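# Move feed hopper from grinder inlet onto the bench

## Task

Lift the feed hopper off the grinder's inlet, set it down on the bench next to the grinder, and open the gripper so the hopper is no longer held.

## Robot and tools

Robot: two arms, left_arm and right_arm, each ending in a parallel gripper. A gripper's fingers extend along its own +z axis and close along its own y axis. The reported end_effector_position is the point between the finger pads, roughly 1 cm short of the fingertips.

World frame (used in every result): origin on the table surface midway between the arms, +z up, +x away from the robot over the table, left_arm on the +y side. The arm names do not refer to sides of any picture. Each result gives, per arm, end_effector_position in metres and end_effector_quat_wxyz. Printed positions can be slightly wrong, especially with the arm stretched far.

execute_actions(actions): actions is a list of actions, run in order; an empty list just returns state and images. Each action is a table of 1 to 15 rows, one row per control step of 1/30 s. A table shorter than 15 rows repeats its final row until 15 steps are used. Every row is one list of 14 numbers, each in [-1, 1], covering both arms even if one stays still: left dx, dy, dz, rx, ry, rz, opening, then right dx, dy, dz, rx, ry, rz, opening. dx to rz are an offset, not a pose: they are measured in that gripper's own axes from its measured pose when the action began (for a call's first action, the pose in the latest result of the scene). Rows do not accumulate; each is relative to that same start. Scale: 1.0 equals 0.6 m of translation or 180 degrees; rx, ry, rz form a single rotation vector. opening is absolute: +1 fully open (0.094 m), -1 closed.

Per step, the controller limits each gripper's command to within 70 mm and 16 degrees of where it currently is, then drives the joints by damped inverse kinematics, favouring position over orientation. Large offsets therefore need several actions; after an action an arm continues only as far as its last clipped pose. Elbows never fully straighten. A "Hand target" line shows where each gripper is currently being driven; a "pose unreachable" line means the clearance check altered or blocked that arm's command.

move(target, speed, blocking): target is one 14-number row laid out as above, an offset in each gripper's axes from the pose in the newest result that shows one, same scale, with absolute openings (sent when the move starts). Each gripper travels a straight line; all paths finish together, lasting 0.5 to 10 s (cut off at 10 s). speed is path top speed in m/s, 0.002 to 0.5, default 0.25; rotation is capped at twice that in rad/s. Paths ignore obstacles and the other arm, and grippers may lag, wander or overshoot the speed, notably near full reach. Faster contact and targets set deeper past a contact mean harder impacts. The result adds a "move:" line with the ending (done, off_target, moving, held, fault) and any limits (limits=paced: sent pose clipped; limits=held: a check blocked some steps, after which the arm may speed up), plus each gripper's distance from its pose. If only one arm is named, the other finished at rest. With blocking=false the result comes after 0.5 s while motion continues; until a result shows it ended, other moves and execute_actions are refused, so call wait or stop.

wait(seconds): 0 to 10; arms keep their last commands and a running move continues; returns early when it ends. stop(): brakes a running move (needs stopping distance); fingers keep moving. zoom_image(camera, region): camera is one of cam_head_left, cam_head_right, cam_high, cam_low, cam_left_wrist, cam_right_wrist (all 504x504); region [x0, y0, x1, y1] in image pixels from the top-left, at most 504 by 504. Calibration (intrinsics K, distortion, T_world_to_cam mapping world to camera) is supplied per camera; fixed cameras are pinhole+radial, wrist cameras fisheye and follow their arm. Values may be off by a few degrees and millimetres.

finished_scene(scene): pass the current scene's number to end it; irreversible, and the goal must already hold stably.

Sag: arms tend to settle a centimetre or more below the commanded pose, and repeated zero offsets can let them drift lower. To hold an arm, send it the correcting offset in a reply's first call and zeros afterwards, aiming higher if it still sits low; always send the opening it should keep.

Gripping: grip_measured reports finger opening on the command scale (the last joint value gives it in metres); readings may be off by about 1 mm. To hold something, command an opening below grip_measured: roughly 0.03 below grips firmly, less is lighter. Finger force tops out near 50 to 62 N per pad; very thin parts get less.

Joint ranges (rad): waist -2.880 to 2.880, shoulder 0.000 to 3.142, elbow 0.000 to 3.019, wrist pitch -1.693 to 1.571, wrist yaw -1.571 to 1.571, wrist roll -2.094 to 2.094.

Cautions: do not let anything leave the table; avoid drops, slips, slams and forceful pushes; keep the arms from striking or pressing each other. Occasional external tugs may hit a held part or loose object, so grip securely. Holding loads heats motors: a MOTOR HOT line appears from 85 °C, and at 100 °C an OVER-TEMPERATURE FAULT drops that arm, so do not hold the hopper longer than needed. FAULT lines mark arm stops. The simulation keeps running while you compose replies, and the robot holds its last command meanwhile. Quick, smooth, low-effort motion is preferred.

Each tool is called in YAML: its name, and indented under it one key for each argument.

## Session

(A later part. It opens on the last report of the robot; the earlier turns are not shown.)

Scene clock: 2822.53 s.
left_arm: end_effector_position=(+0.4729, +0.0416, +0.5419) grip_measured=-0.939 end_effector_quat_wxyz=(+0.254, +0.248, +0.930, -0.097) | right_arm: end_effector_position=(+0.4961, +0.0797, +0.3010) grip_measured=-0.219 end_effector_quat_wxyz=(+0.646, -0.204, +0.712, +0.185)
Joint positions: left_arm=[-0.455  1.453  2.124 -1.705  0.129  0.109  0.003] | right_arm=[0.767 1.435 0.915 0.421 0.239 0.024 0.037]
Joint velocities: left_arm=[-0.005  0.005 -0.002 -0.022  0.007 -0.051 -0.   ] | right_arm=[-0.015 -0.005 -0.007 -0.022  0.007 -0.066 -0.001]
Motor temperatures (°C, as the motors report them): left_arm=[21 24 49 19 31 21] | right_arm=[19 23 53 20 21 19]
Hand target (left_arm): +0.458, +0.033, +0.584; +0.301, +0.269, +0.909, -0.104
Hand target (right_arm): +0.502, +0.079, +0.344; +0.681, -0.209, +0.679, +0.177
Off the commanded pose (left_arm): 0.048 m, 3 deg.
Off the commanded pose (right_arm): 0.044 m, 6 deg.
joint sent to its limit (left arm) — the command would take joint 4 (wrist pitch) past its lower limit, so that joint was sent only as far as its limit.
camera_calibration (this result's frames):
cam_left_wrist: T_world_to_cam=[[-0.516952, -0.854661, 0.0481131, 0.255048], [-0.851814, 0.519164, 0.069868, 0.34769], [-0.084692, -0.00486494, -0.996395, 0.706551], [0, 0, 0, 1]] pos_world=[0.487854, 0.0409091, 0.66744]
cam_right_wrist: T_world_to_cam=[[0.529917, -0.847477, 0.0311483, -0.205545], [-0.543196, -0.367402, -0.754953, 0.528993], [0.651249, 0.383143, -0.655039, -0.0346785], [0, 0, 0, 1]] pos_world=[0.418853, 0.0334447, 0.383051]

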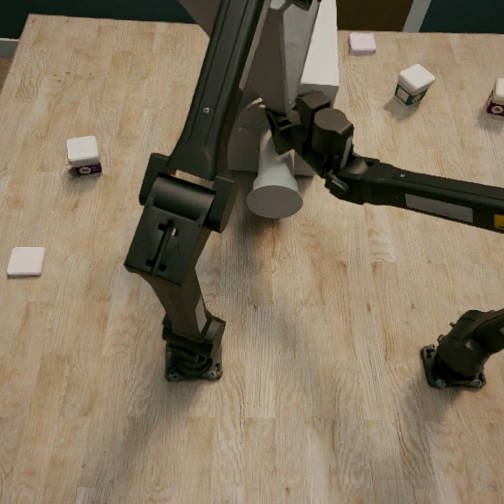

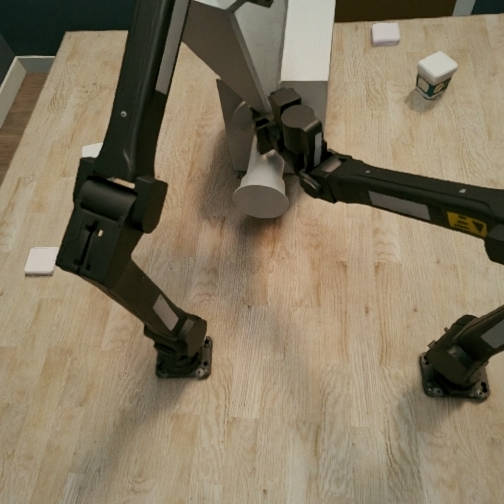

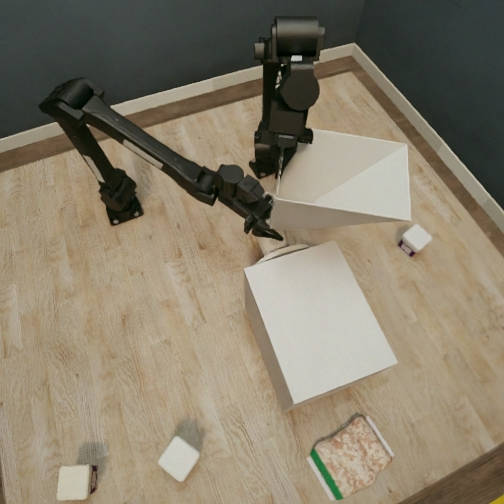

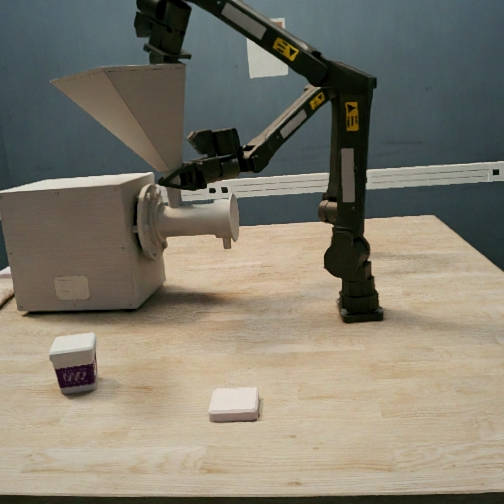

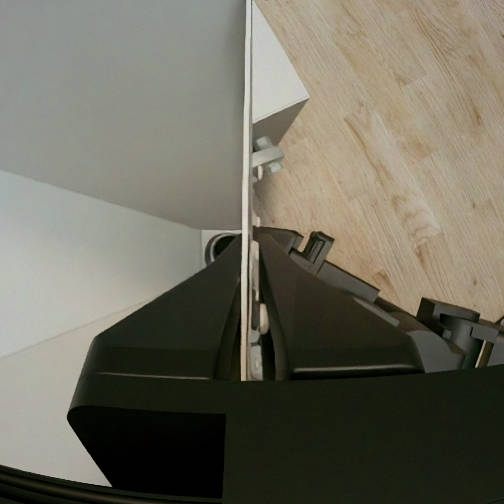

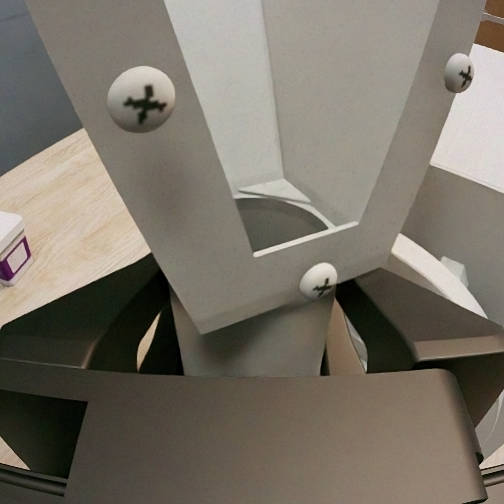

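execute_actions:
  actions:
    - [[-0.0285,-0.012,-0.09,0.023,0.0024,0.038,-1,-0.082,-0.008,0.004,0.02,-0.03,0.003,-0.45]]
    - [[-0.0285,-0.012,-0.09,0.023,0.0024,0.038,-1,-0.082,-0.008,0.004,0.02,-0.03,0.003,-0.45]]
    - [[-0.0285,-0.012,-0.09,0.023,0.0024,0.038,-1,-0.082,-0.008,0.004,0.02,-0.03,0.003,-0.45]]
    - [[-0.0285,-0.012,-0.09,0,0,0,-1,-0.082,-0.008,0.004,0,-0.03,0,-0.45]]

zoom_image:
  camera: "cam_low"
  region: [60, 40, 300, 260]

Scene clock: 2838.93 s.
left_arm: end_effector_position=(+0.4786, +0.0569, +0.5464) grip_measured=-0.939 end_effector_quat_wxyz=(+0.257, +0.278, +0.913, -0.149) | right_arm: end_effector_position=(+0.4974, +0.0780, +0.3022) grip_measured=-0.219 end_effector_quat_wxyz=(+0.660, -0.185, +0.715, +0.135)
Joint positions: left_arm=[-0.361  1.453  2.122 -1.705  0.294  0.227  0.003] | right_arm=[ 0.801  1.447  0.928  0.421  0.375 -0.015  0.037]
Joint velocities: left_arm=[-0.005  0.015  0.002  0.012 -0.022 -0.037 -0.   ] | right_arm=[-0.005 -0.005  0.002 -0.012  0.022 -0.022  0.   ]
Motor temperatures (°C, as the motors report them): left_arm=[21 24 49 19 27 21] | right_arm=[19 23 52 20 21 20]
Hand target (left_arm): +0.460, +0.065, +0.597; +0.314, +0.279, +0.895, -0.152
Hand target (right_arm): +0.503, +0.075, +0.350; +0.694, -0.171, +0.685, +0.140
Off the commanded pose (left_arm): 0.057 m, 1 deg.
Off the commanded pose (right_arm): 0.049 m, 5 deg.
joint sent to its limit (left arm) — the command would take joint 4 (wrist pitch) past its lower limit, so that joint was sent only as far as its limit.
camera_calibration (this result's frames):
cam_left_wrist: T_world_to_cam=[[-0.590658, -0.797597, 0.122318, 0.262379], [-0.801475, 0.597475, 0.0257202, 0.339865], [-0.0935961, -0.0828429, -0.992158, 0.717977], [0, 0, 0, 1]] pos_world=[0.494569, 0.0656917, 0.671511]
cam_right_wrist: T_world_to_cam=[[0.442656, -0.892879, 0.0826008, -0.176252], [-0.555927, -0.345546, -0.756005, 0.534857], [0.703563, 0.28873, -0.649333, -0.0545062], [0, 0, 0, 1]] pos_world=[0.413709, 0.0431837, 0.38352]

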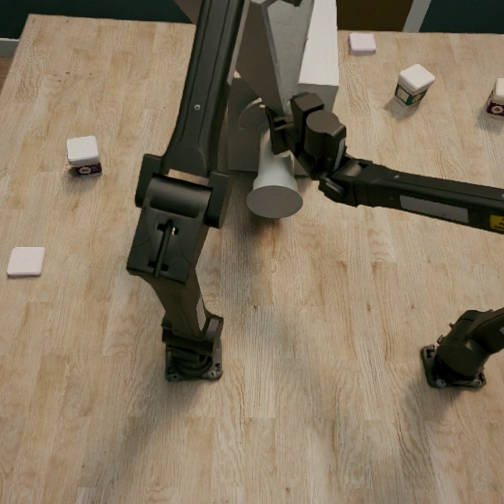

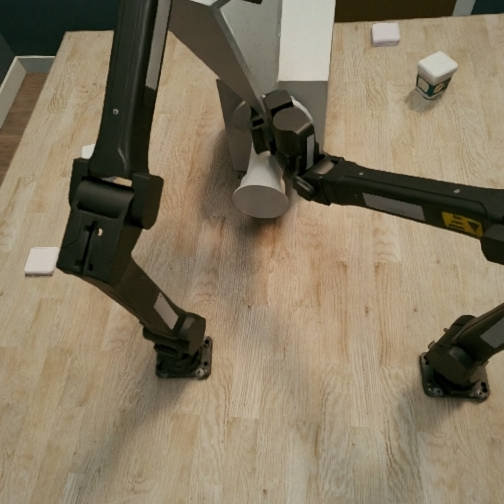

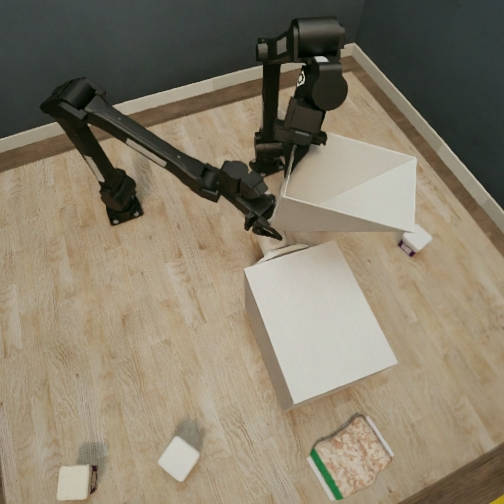

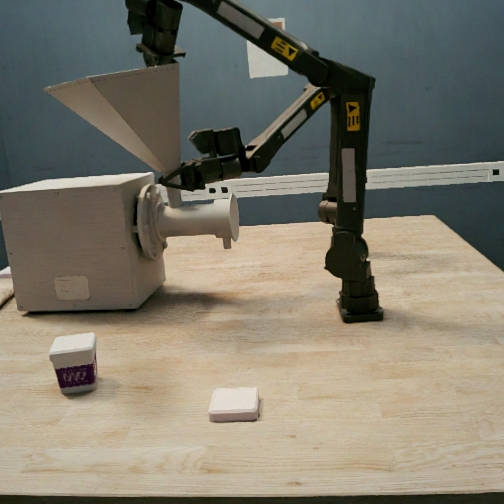

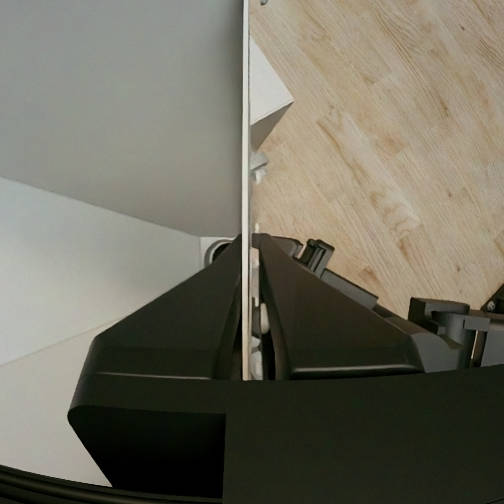

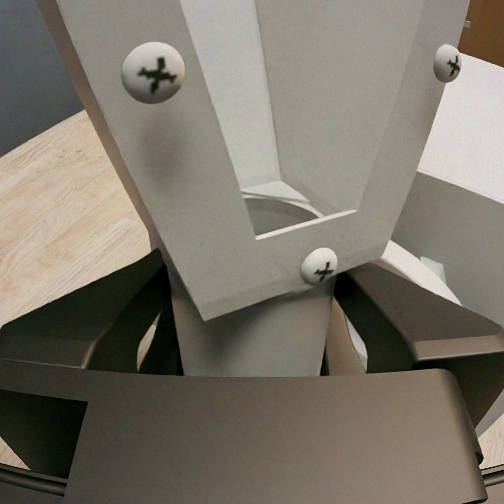

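Region (60, 40, 300, 260) of cam_low's 504x504 image, scaled by 2.100, with more detail than that image has; it fills the top 462 rows of this view, and the rest is white.

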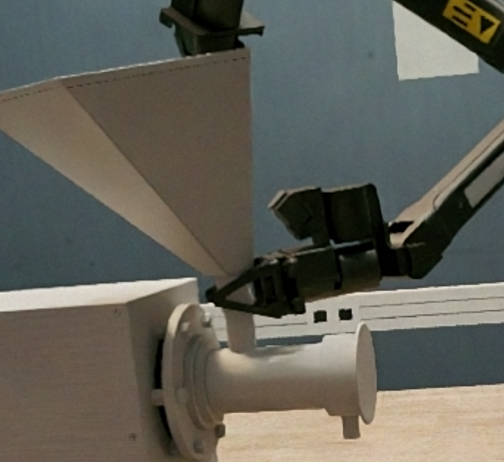

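execute_actions:
  actions:
    - [[-0.026,-0.069,-0.073,-0.027,0,0.019,-1,-0.09,-0.006,0.0,0,-0.03,0,-0.45]]
    - [[-0.03,-0.06,-0.078,-0.02,0,0.014,-1,-0.09,-0.006,0.0,0,-0.03,0,-0.45]]
    - [[-0.05,-0.015,-0.082,0,0,0,-1,-0.09,-0.006,0.0,0,-0.03,0,-0.45]]
    - [[-0.05,-0.03,-0.082,-0.01,0,0.007,-1,-0.09,-0.006,0.0,0,-0.03,0,-0.45]]

zoom_image:
  camera: "cam_low"
  region: [60, 40, 300, 260]

Scene clock: 2854.27 s.
left_arm: end_effector_position=(+0.4687, +0.0027, +0.5682) grip_measured=-0.938 end_effector_quat_wxyz=(+0.291, +0.265, +0.917, -0.063) | right_arm: end_effector_position=(+0.5112, +0.0500, +0.3280) grip_measured=-0.219 end_effector_quat_wxyz=(+0.672, -0.143, +0.710, +0.152)
Joint positions: left_arm=[-0.581  1.495  2.234 -1.705 -0.006  0.061  0.003] | right_arm=[0.747 1.402 0.928 0.42  0.357 0.041 0.037]
Joint velocities: left_arm=[-0.005  0.015 -0.002 -0.012  0.051  0.051 -0.   ] | right_arm=[-0.015 -0.005 -0.017 -0.022 -0.037  0.007 -0.   ]
Motor temperatures (°C, as the motors report them): left_arm=[21 24 49 19 26 21] | right_arm=[19 23 52 20 21 19]
Hand target (left_arm): +0.453, +0.005, +0.614; +0.341, +0.263, +0.900, -0.070
Hand target (right_arm): +0.508, +0.057, +0.373; +0.699, -0.142, +0.682, +0.163
Off the commanded pose (left_arm): 0.051 m, 1 deg.
Off the commanded pose (right_arm): 0.046 m, 5 deg.
joint sent to its limit (left arm) — the command would take joint 4 (wrist pitch) past its lower limit, so that joint was sent only as far as its limit.
camera_calibration (this result's frames):
cam_left_wrist: T_world_to_cam=[[-0.528396, -0.847752, -0.0459843, 0.27714], [-0.848921, 0.528303, 0.0151468, 0.392185], [0.0114529, 0.0470405, -0.998827, 0.688322], [0, 0, 0, 1]] pos_world=[0.47149, -0.00462479, 0.694318]
cam_right_wrist: T_world_to_cam=[[0.406664, -0.913535, 0.00889426, -0.16588], [-0.563546, -0.258504, -0.784597, 0.561289], [0.719055, 0.314055, -0.619943, -0.0582214], [0, 0, 0, 1]] pos_world=[0.425634, 0.0118429, 0.405767]

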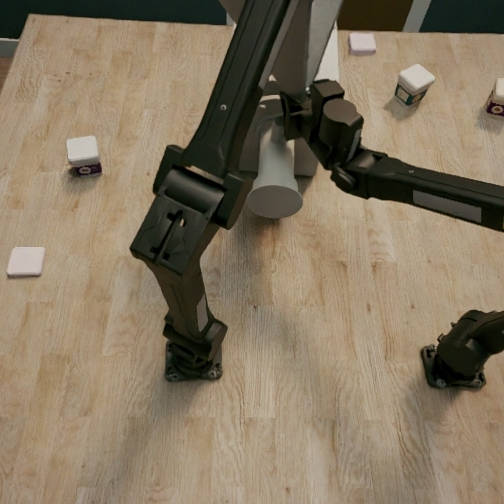

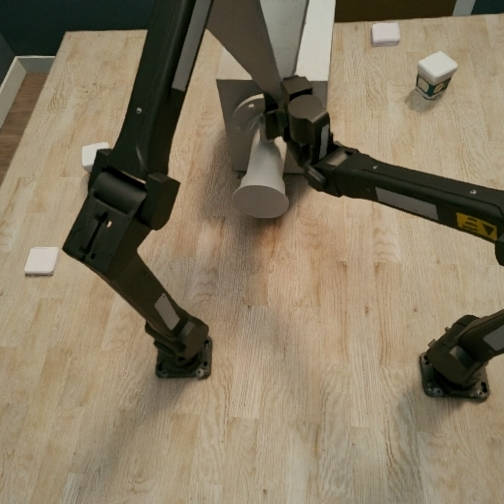

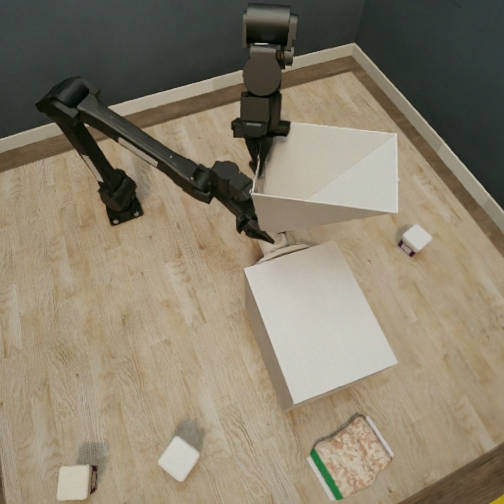

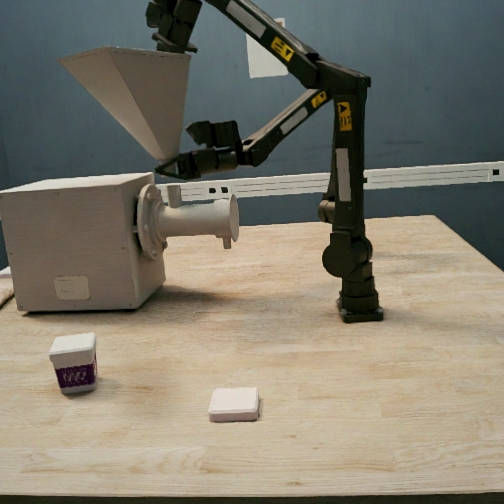

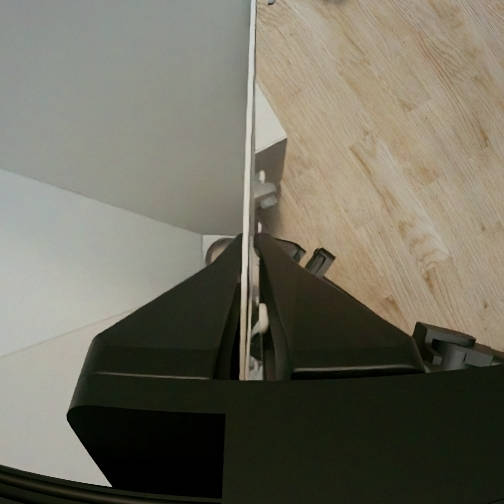

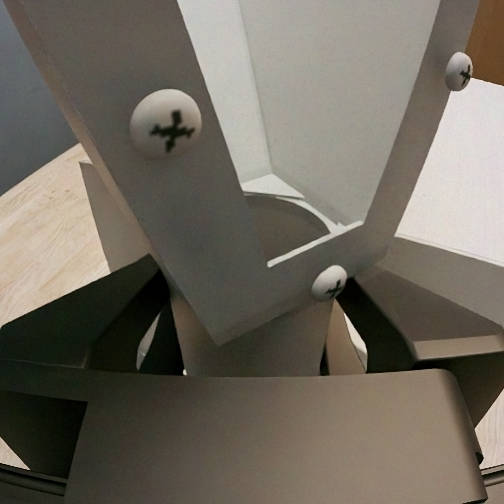

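Region (60, 40, 300, 260) of cam_low's 504x504 image, scaled by 2.100, with more detail than that image has; it fills the top 462 rows of this view, and the rest is white.

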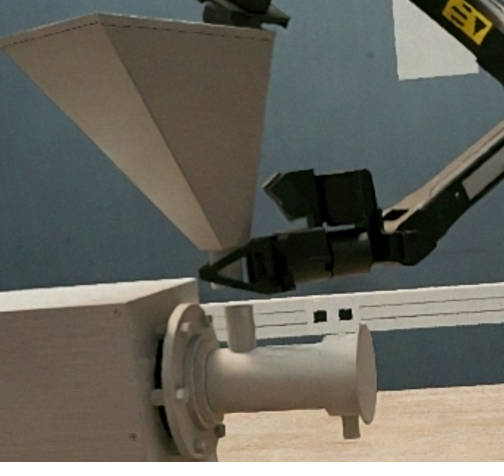

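execute_actions:
  actions:
    - [[-0.02,0,-0.03,0,0,0,-1,-0.03,0,0,0,0,0,0.2]]
    - [[-0.015,0,-0.025,0,0,0,-1,-0.04,0,0,0,0,0,1]]
    - [[-0.015,0,-0.025,0,0,0,-1,-0.04,-0.02,-0.1,0,0,0,1]]
    - [[-0.015,0,-0.025,0,0,0,-1,-0.04,-0.03,-0.1,0,0,0,1]]
    - [[-0.015,0,-0.025,0,0,0,-1,-0.04,-0.05,-0.08,0,0,0,1]]

Scene clock: 2901.53 s.
left_arm: end_effector_position=(+0.5140, -0.0373, +0.4824) grip_measured=-0.939 end_effector_quat_wxyz=(+0.192, +0.205, +0.955, -0.094) | right_arm: end_effector_position=(+0.3802, -0.0928, +0.4043) grip_measured=+1.000 end_effector_quat_wxyz=(+0.648, -0.144, +0.737, +0.130)
Joint positions: left_arm=[-0.582  1.643  2.203 -1.705  0.068 -0.098  0.003] | right_arm=[ 0.726  0.757  0.748 -0.127  0.363  0.054  0.094]
Joint velocities: left_arm=[ 0.005 -0.005  0.002  0.007 -0.051  0.007 -0.001] | right_arm=[ 0.005  0.151 -0.002 -0.046 -0.022 -0.022  0.   ]
Motor temperatures (°C, as the motors report them): left_arm=[21 24 49 19 24 20] | right_arm=[19 23 52 20 20 19]
Hand target (left_arm): +0.515, -0.035, +0.501; +0.213, +0.212, +0.949, -0.095
Hand target (right_arm): +0.384, -0.093, +0.408; +0.647, -0.144, +0.738, +0.126
Off the commanded pose (left_arm): 0.020 m, 1 deg.
Off the commanded pose (right_arm): 0.007 m, 0 deg.
joint sent to its limit (left arm) — the command would take joint 4 (wrist pitch) past its lower limit, so that joint was sent only as far as its limit.
camera_calibration (this result's frames):
cam_left_wrist: T_world_to_cam=[[-0.433933, -0.895735, 0.0967494, 0.144037], [-0.873909, 0.444588, 0.196534, 0.375307], [-0.219056, 0.000732573, -0.975712, 0.709628], [0, 0, 0, 1]] pos_world=[0.545935, -0.0383576, 0.604696]
cam_right_wrist: T_world_to_cam=[[0.381228, -0.9241, 0.026544, -0.242214], [-0.619667, -0.276734, -0.73446, 0.509825], [0.68606, 0.263548, -0.678133, 0.159519], [0, 0, 0, 1]] pos_world=[0.298821, -0.124785, 0.48905]

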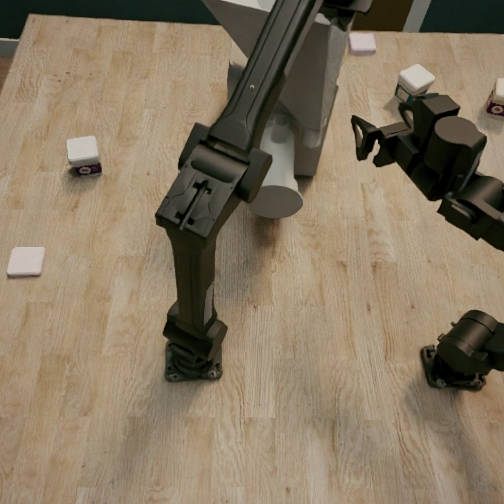

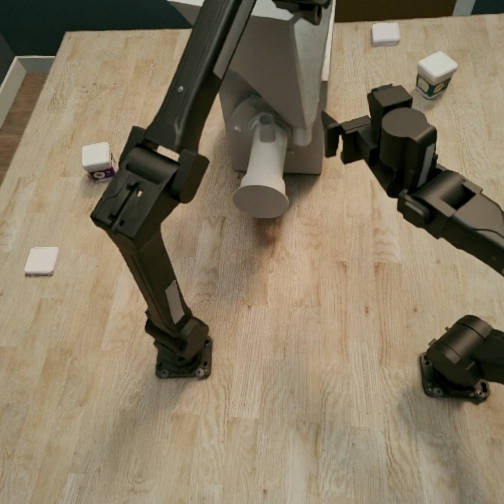

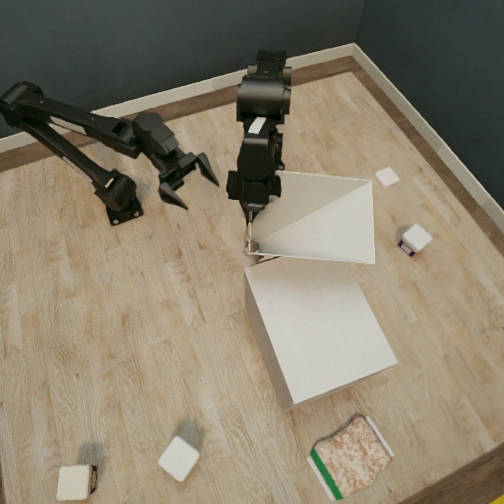

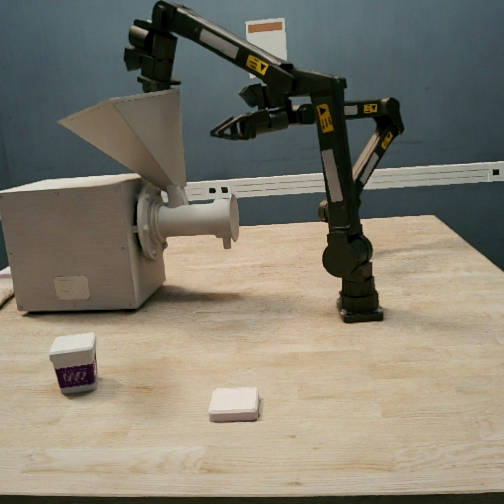

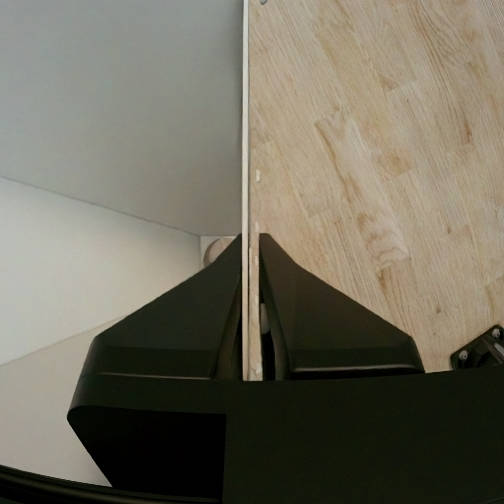

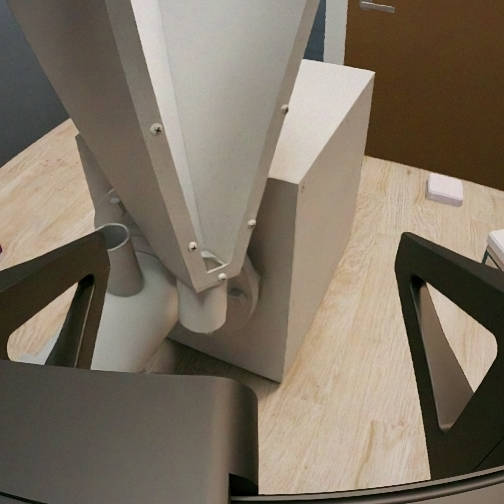

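move:
  target: [0.158,-0.263,-0.115,0,-0.058,0,-1,0.06,-0.2,-0.475,0,0,0,1]
  speed: 0.12

Scene clock: 2927.70 s.
left_arm: end_effector_position=(+0.3664, -0.1427, +0.3953) grip_measured=-0.940 end_effector_quat_wxyz=(+0.213, +0.189, +0.956, -0.076) | right_arm: end_effector_position=(+0.1649, -0.3053, +0.3826) grip_measured=+1.000 end_effector_quat_wxyz=(+0.532, -0.161, +0.827, +0.084)
Joint positions: left_arm=[-1.001  1.405  1.675 -1.414 -0.167 -0.497  0.003] | right_arm=[ 0.877  0.014  0.862 -1.347  0.503  0.22   0.094]
Joint velocities: left_arm=[-0.005 -0.015 -0.017 -0.022 -0.007 -0.051  0.001] | right_arm=[ 0.015 -0.005  0.012 -0.002 -0.022  0.037  0.   ]
Motor temperatures (°C, as the motors report them): left_arm=[21 24 46 19 24 20] | right_arm=[19 22 51 20 20 19]
Hand target (left_arm): +0.355, -0.131, +0.465; +0.277, +0.194, +0.934, -0.114
Hand target (right_arm): +0.159, -0.312, +0.401; +0.544, -0.154, +0.819, +0.099
Off the commanded pose (left_arm): 0.130 m, 9 deg; position clipped at the last step of the last action.
Off the commanded pose (right_arm): 0.023 m, 18 deg; orientation clipped at the last step of the last action.
joint sent to its limit (right arm) — the command would take joint 2 (shoulder) past its lower limit, so that joint was sent only as far as its limit.
move: off_target (left_arm, right_arm); limits=paced
camera_calibration (this result's frames):
cam_left_wrist: T_world_to_cam=[[-0.400692, -0.914308, 0.0590501, -0.00590052], [-0.899371, 0.40481, 0.165108, 0.326347], [-0.174864, 0.0130495, -0.984506, 0.581398], [0, 0, 0, 1]] pos_world=[0.392808, -0.14509, 0.518856]
cam_right_wrist: T_world_to_cam=[[0.365616, -0.928623, 0.063118, -0.368733], [-0.796305, -0.347188, -0.495338, 0.217837], [0.481896, 0.130842, -0.866404, 0.41371], [0, 0, 0, 1]] pos_world=[0.108914, -0.320915, 0.489617]

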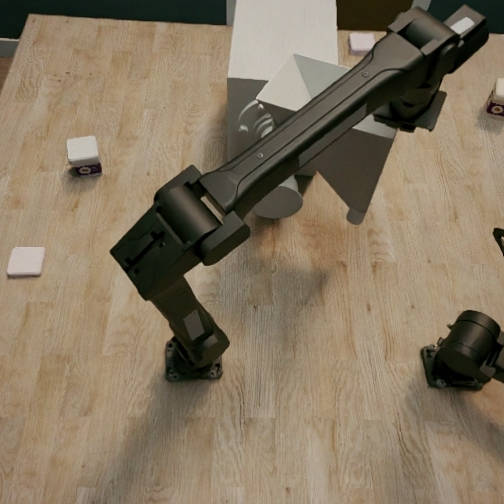

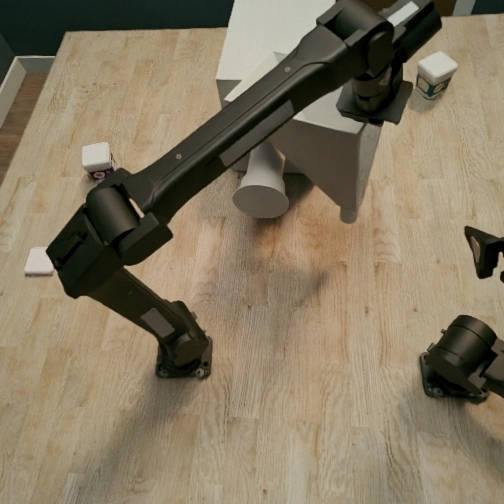

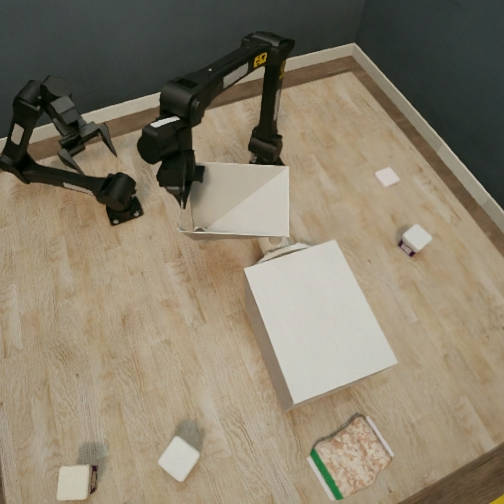

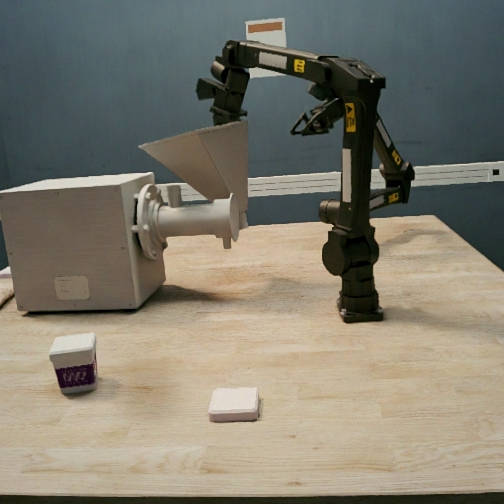

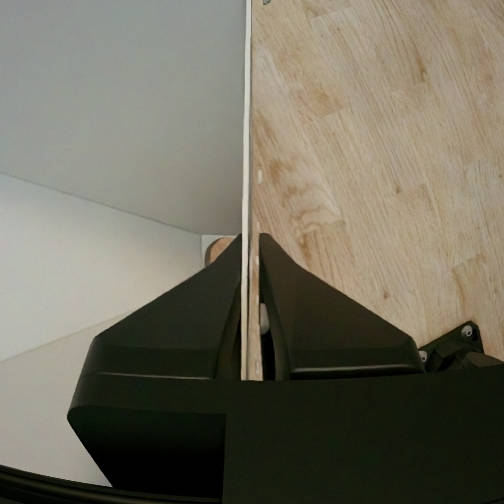

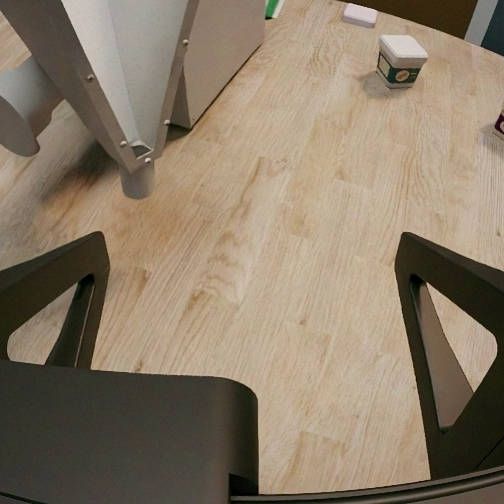

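move:
  target: [0.014,-0.1375,-0.1175,0.229,-0.048,-0.158,-1,-0.044,-0.158,-0.063,0,0,0,1]
  speed: 0.1

Scene clock: 2957.43 s.
left_arm: end_effector_position=(+0.2816, -0.1605, +0.2232) grip_measured=-0.940 end_effector_quat_wxyz=(+0.126, -0.000, +0.912, -0.390) | right_arm: end_effector_position=(+0.1766, -0.3868, +0.4152) grip_measured=+1.000 end_effector_quat_wxyz=(+0.571, -0.124, +0.811, +0.008)
Joint positions: left_arm=[-1.024  1.12   0.819 -0.45   0.232 -1.049  0.003] | right_arm=[ 1.262  0.017  1.003 -1.697  1.01   0.494  0.094]
Joint velocities: left_arm=[-0.005 -0.015 -0.017  0.022 -0.007  0.022 -0.   ] | right_arm=[-0.005  0.005  0.007 -0.002  0.022 -0.037  0.   ]
Motor temperatures (°C, as the motors report them): left_arm=[21 25 48 19 24 20] | right_arm=[19 22 49 19 20 19]
Hand target (left_arm): +0.287, -0.173, +0.305; +0.172, +0.011, +0.868, -0.466
Hand target (right_arm): +0.173, -0.399, +0.426; +0.578, -0.113, +0.808, +0.015
Off the commanded pose (left_arm): 0.241 m, 12 deg; position clipped at the last step of the last action.
Off the commanded pose (right_arm): 0.017 m, 11 deg.
joint sent to its limit (right arm) — the command would take joint 2 (shoulder) past its lower limit and joint 4 (wrist pitch) past its lower limit, so those joints were sent only as far as their limits.
move: off_target (left_arm, right_arm); limits=paced
camera_calibration (this result's frames):
cam_left_wrist: T_world_to_cam=[[-0.105361, -0.697223, 0.709069, -0.239415], [-0.921433, 0.336603, 0.194064, 0.27447], [-0.37398, -0.632913, -0.677909, 0.281328], [0, 0, 0, 1]] pos_world=[0.332892, -0.0812569, 0.307212]
cam_right_wrist: T_world_to_cam=[[0.218311, -0.963035, 0.157808, -0.477363], [-0.788996, -0.269346, -0.552211, 0.267376], [0.574304, -0.00395601, -0.818633, 0.358712], [0, 0, 0, 1]] pos_world=[0.109162, -0.386281, 0.516633]

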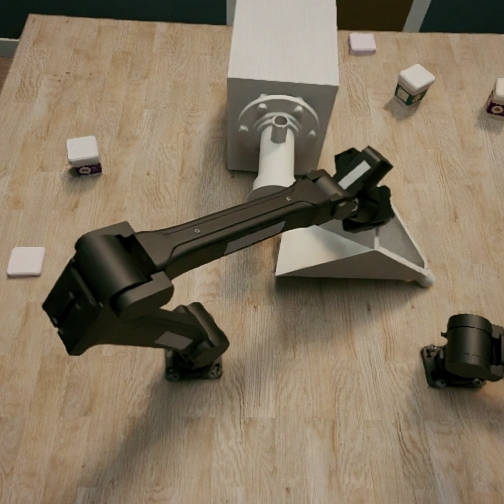

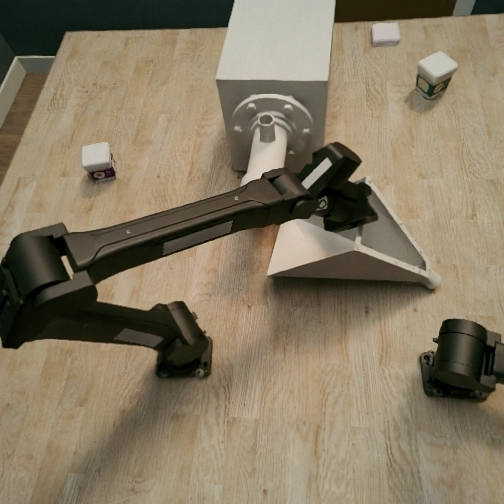

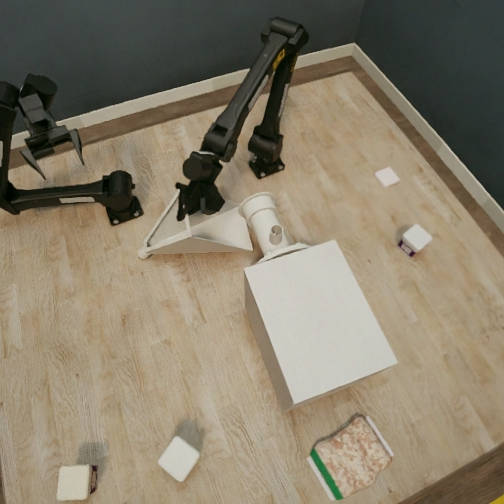

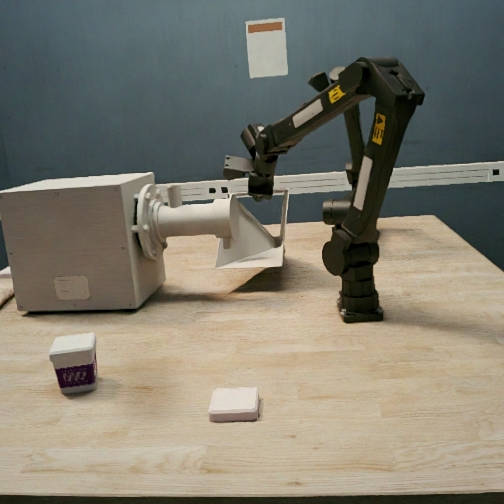

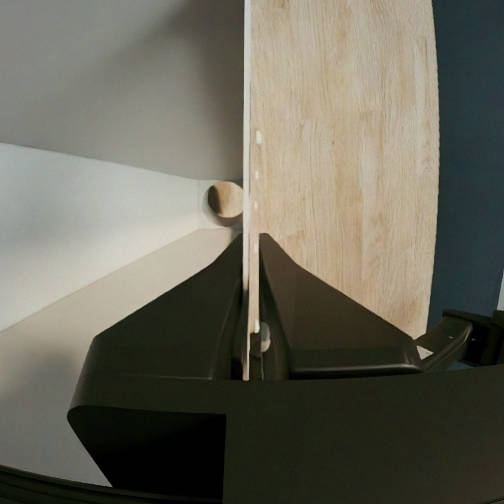

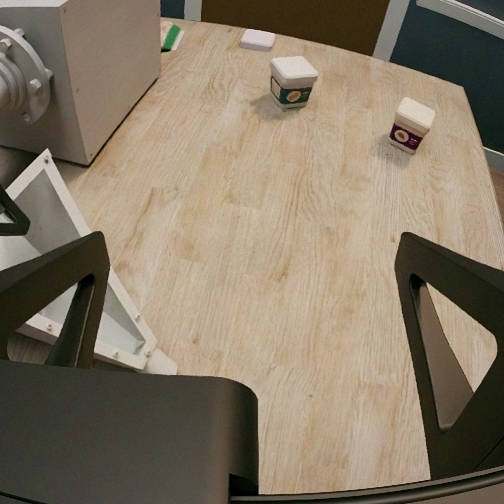

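execute_actions:
  actions:
    - [[0.008,0.024,0.022,0,0,0,-1,0,0,0,0,0,0,1]]
    - [[0.004,0.012,0.011,0,0,0,-1,0,0,0,0,0,0,1]]
    - [[0,0,0,0,0,0,-0.9,0,0,0,0,0,0,1]]
    - [[0,0,0,0,0,0,-0.8,0,0,0,0,0,0,1]]
    - [[0,0,0,0,0,0,-0.4,0,0,0,0,0,0,1]]
    - [[0,0,-0.07,0,0,0,-0.4,0,0,0,0,0,0,1]]
    - [[0,0,-0.1,0,0,0,-0.4,0,0,0,0,0,0,1]]
    - [[0,0,-0.1,0,0,0,-0.4,0,0,0,0,0,0,1]]

Scene clock: 2975.23 s.
left_arm: end_effector_position=(+0.2146, -0.0269, +0.2527) grip_measured=-0.402 end_effector_quat_wxyz=(+0.072, -0.049, +0.921, -0.380) | right_arm: end_effector_position=(+0.1766, -0.3868, +0.4152) grip_measured=+1.000 end_effector_quat_wxyz=(+0.571, -0.124, +0.811, +0.008)
Joint positions: left_arm=[-0.872  0.679  0.699 -0.872  0.373 -1.043  0.028] | right_arm=[ 1.262  0.017  1.003 -1.697  1.01   0.494  0.094]
Joint velocities: left_arm=[ 0.005  0.015 -0.007 -0.002  0.066  0.022  0.001] | right_arm=[-0.005 -0.005  0.017 -0.002 -0.022 -0.051  0.   ]
Motor temperatures (°C, as the motors report them): left_arm=[21 24 47 19 23 20] | right_arm=[19 22 47 19 20 19]
Hand target (left_arm): +0.223, -0.030, +0.276; +0.087, -0.043, +0.915, -0.392
Hand target (right_arm): +0.177, -0.387, +0.415; +0.571, -0.124, +0.811, +0.008
Off the commanded pose (left_arm): 0.026 m, 2 deg.
Off the commanded pose (right_arm): 0.000 m, 0 deg.
camera_calibration (this result's frames):
cam_left_wrist: T_world_to_cam=[[0.0275637, -0.708317, 0.705356, -0.202101], [-0.900904, 0.28815, 0.324565, 0.123432], [-0.433143, -0.644404, -0.630183, 0.361158], [0, 0, 0, 1]] pos_world=[0.273204, 0.0540135, 0.330087]
cam_right_wrist: T_world_to_cam=[[0.218311, -0.963035, 0.157808, -0.477363], [-0.788996, -0.269346, -0.552211, 0.267376], [0.574304, -0.00395601, -0.818633, 0.358712], [0, 0, 0, 1]] pos_world=[0.109162, -0.386281, 0.516633]

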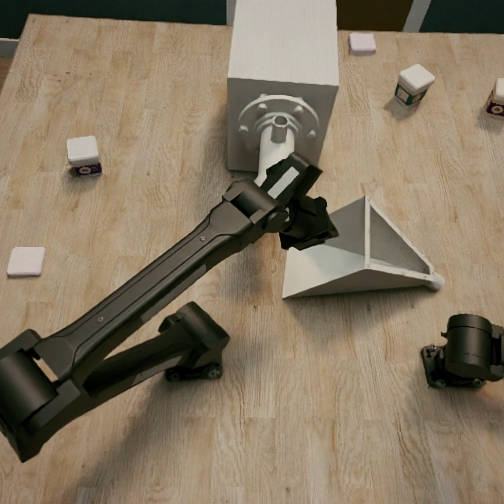

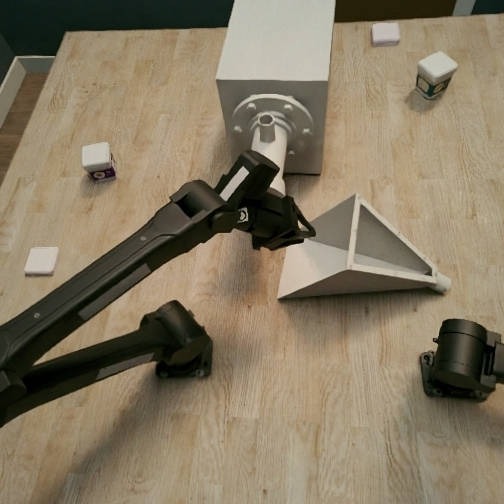

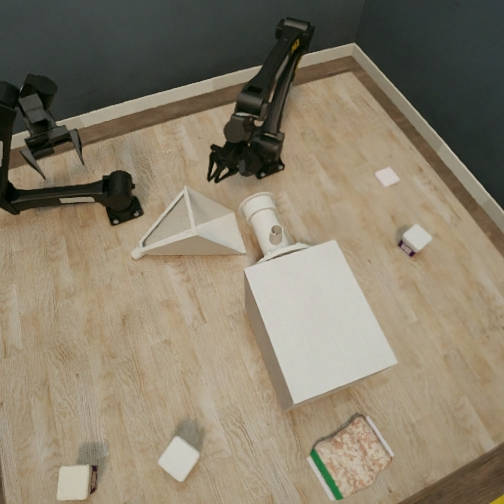

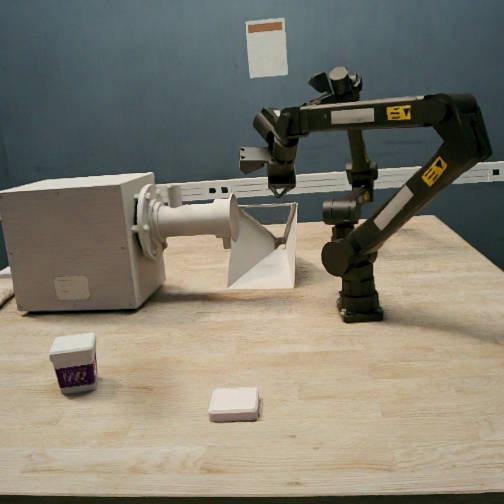

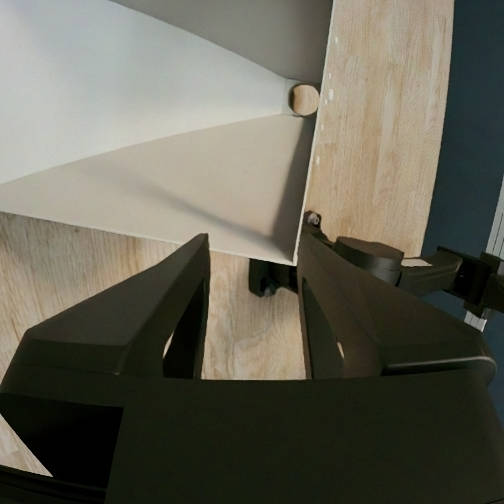

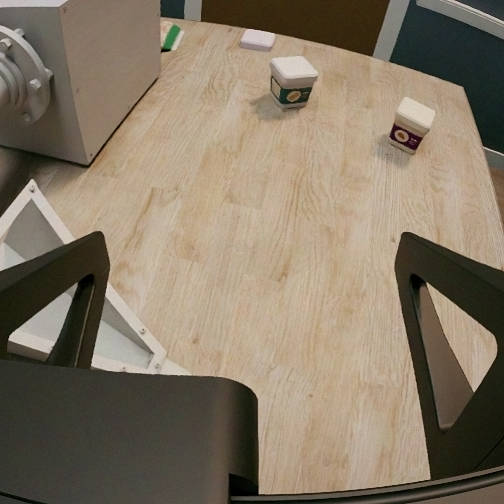

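finished_scene:
  scene: 2

The scene is finished: the task was done.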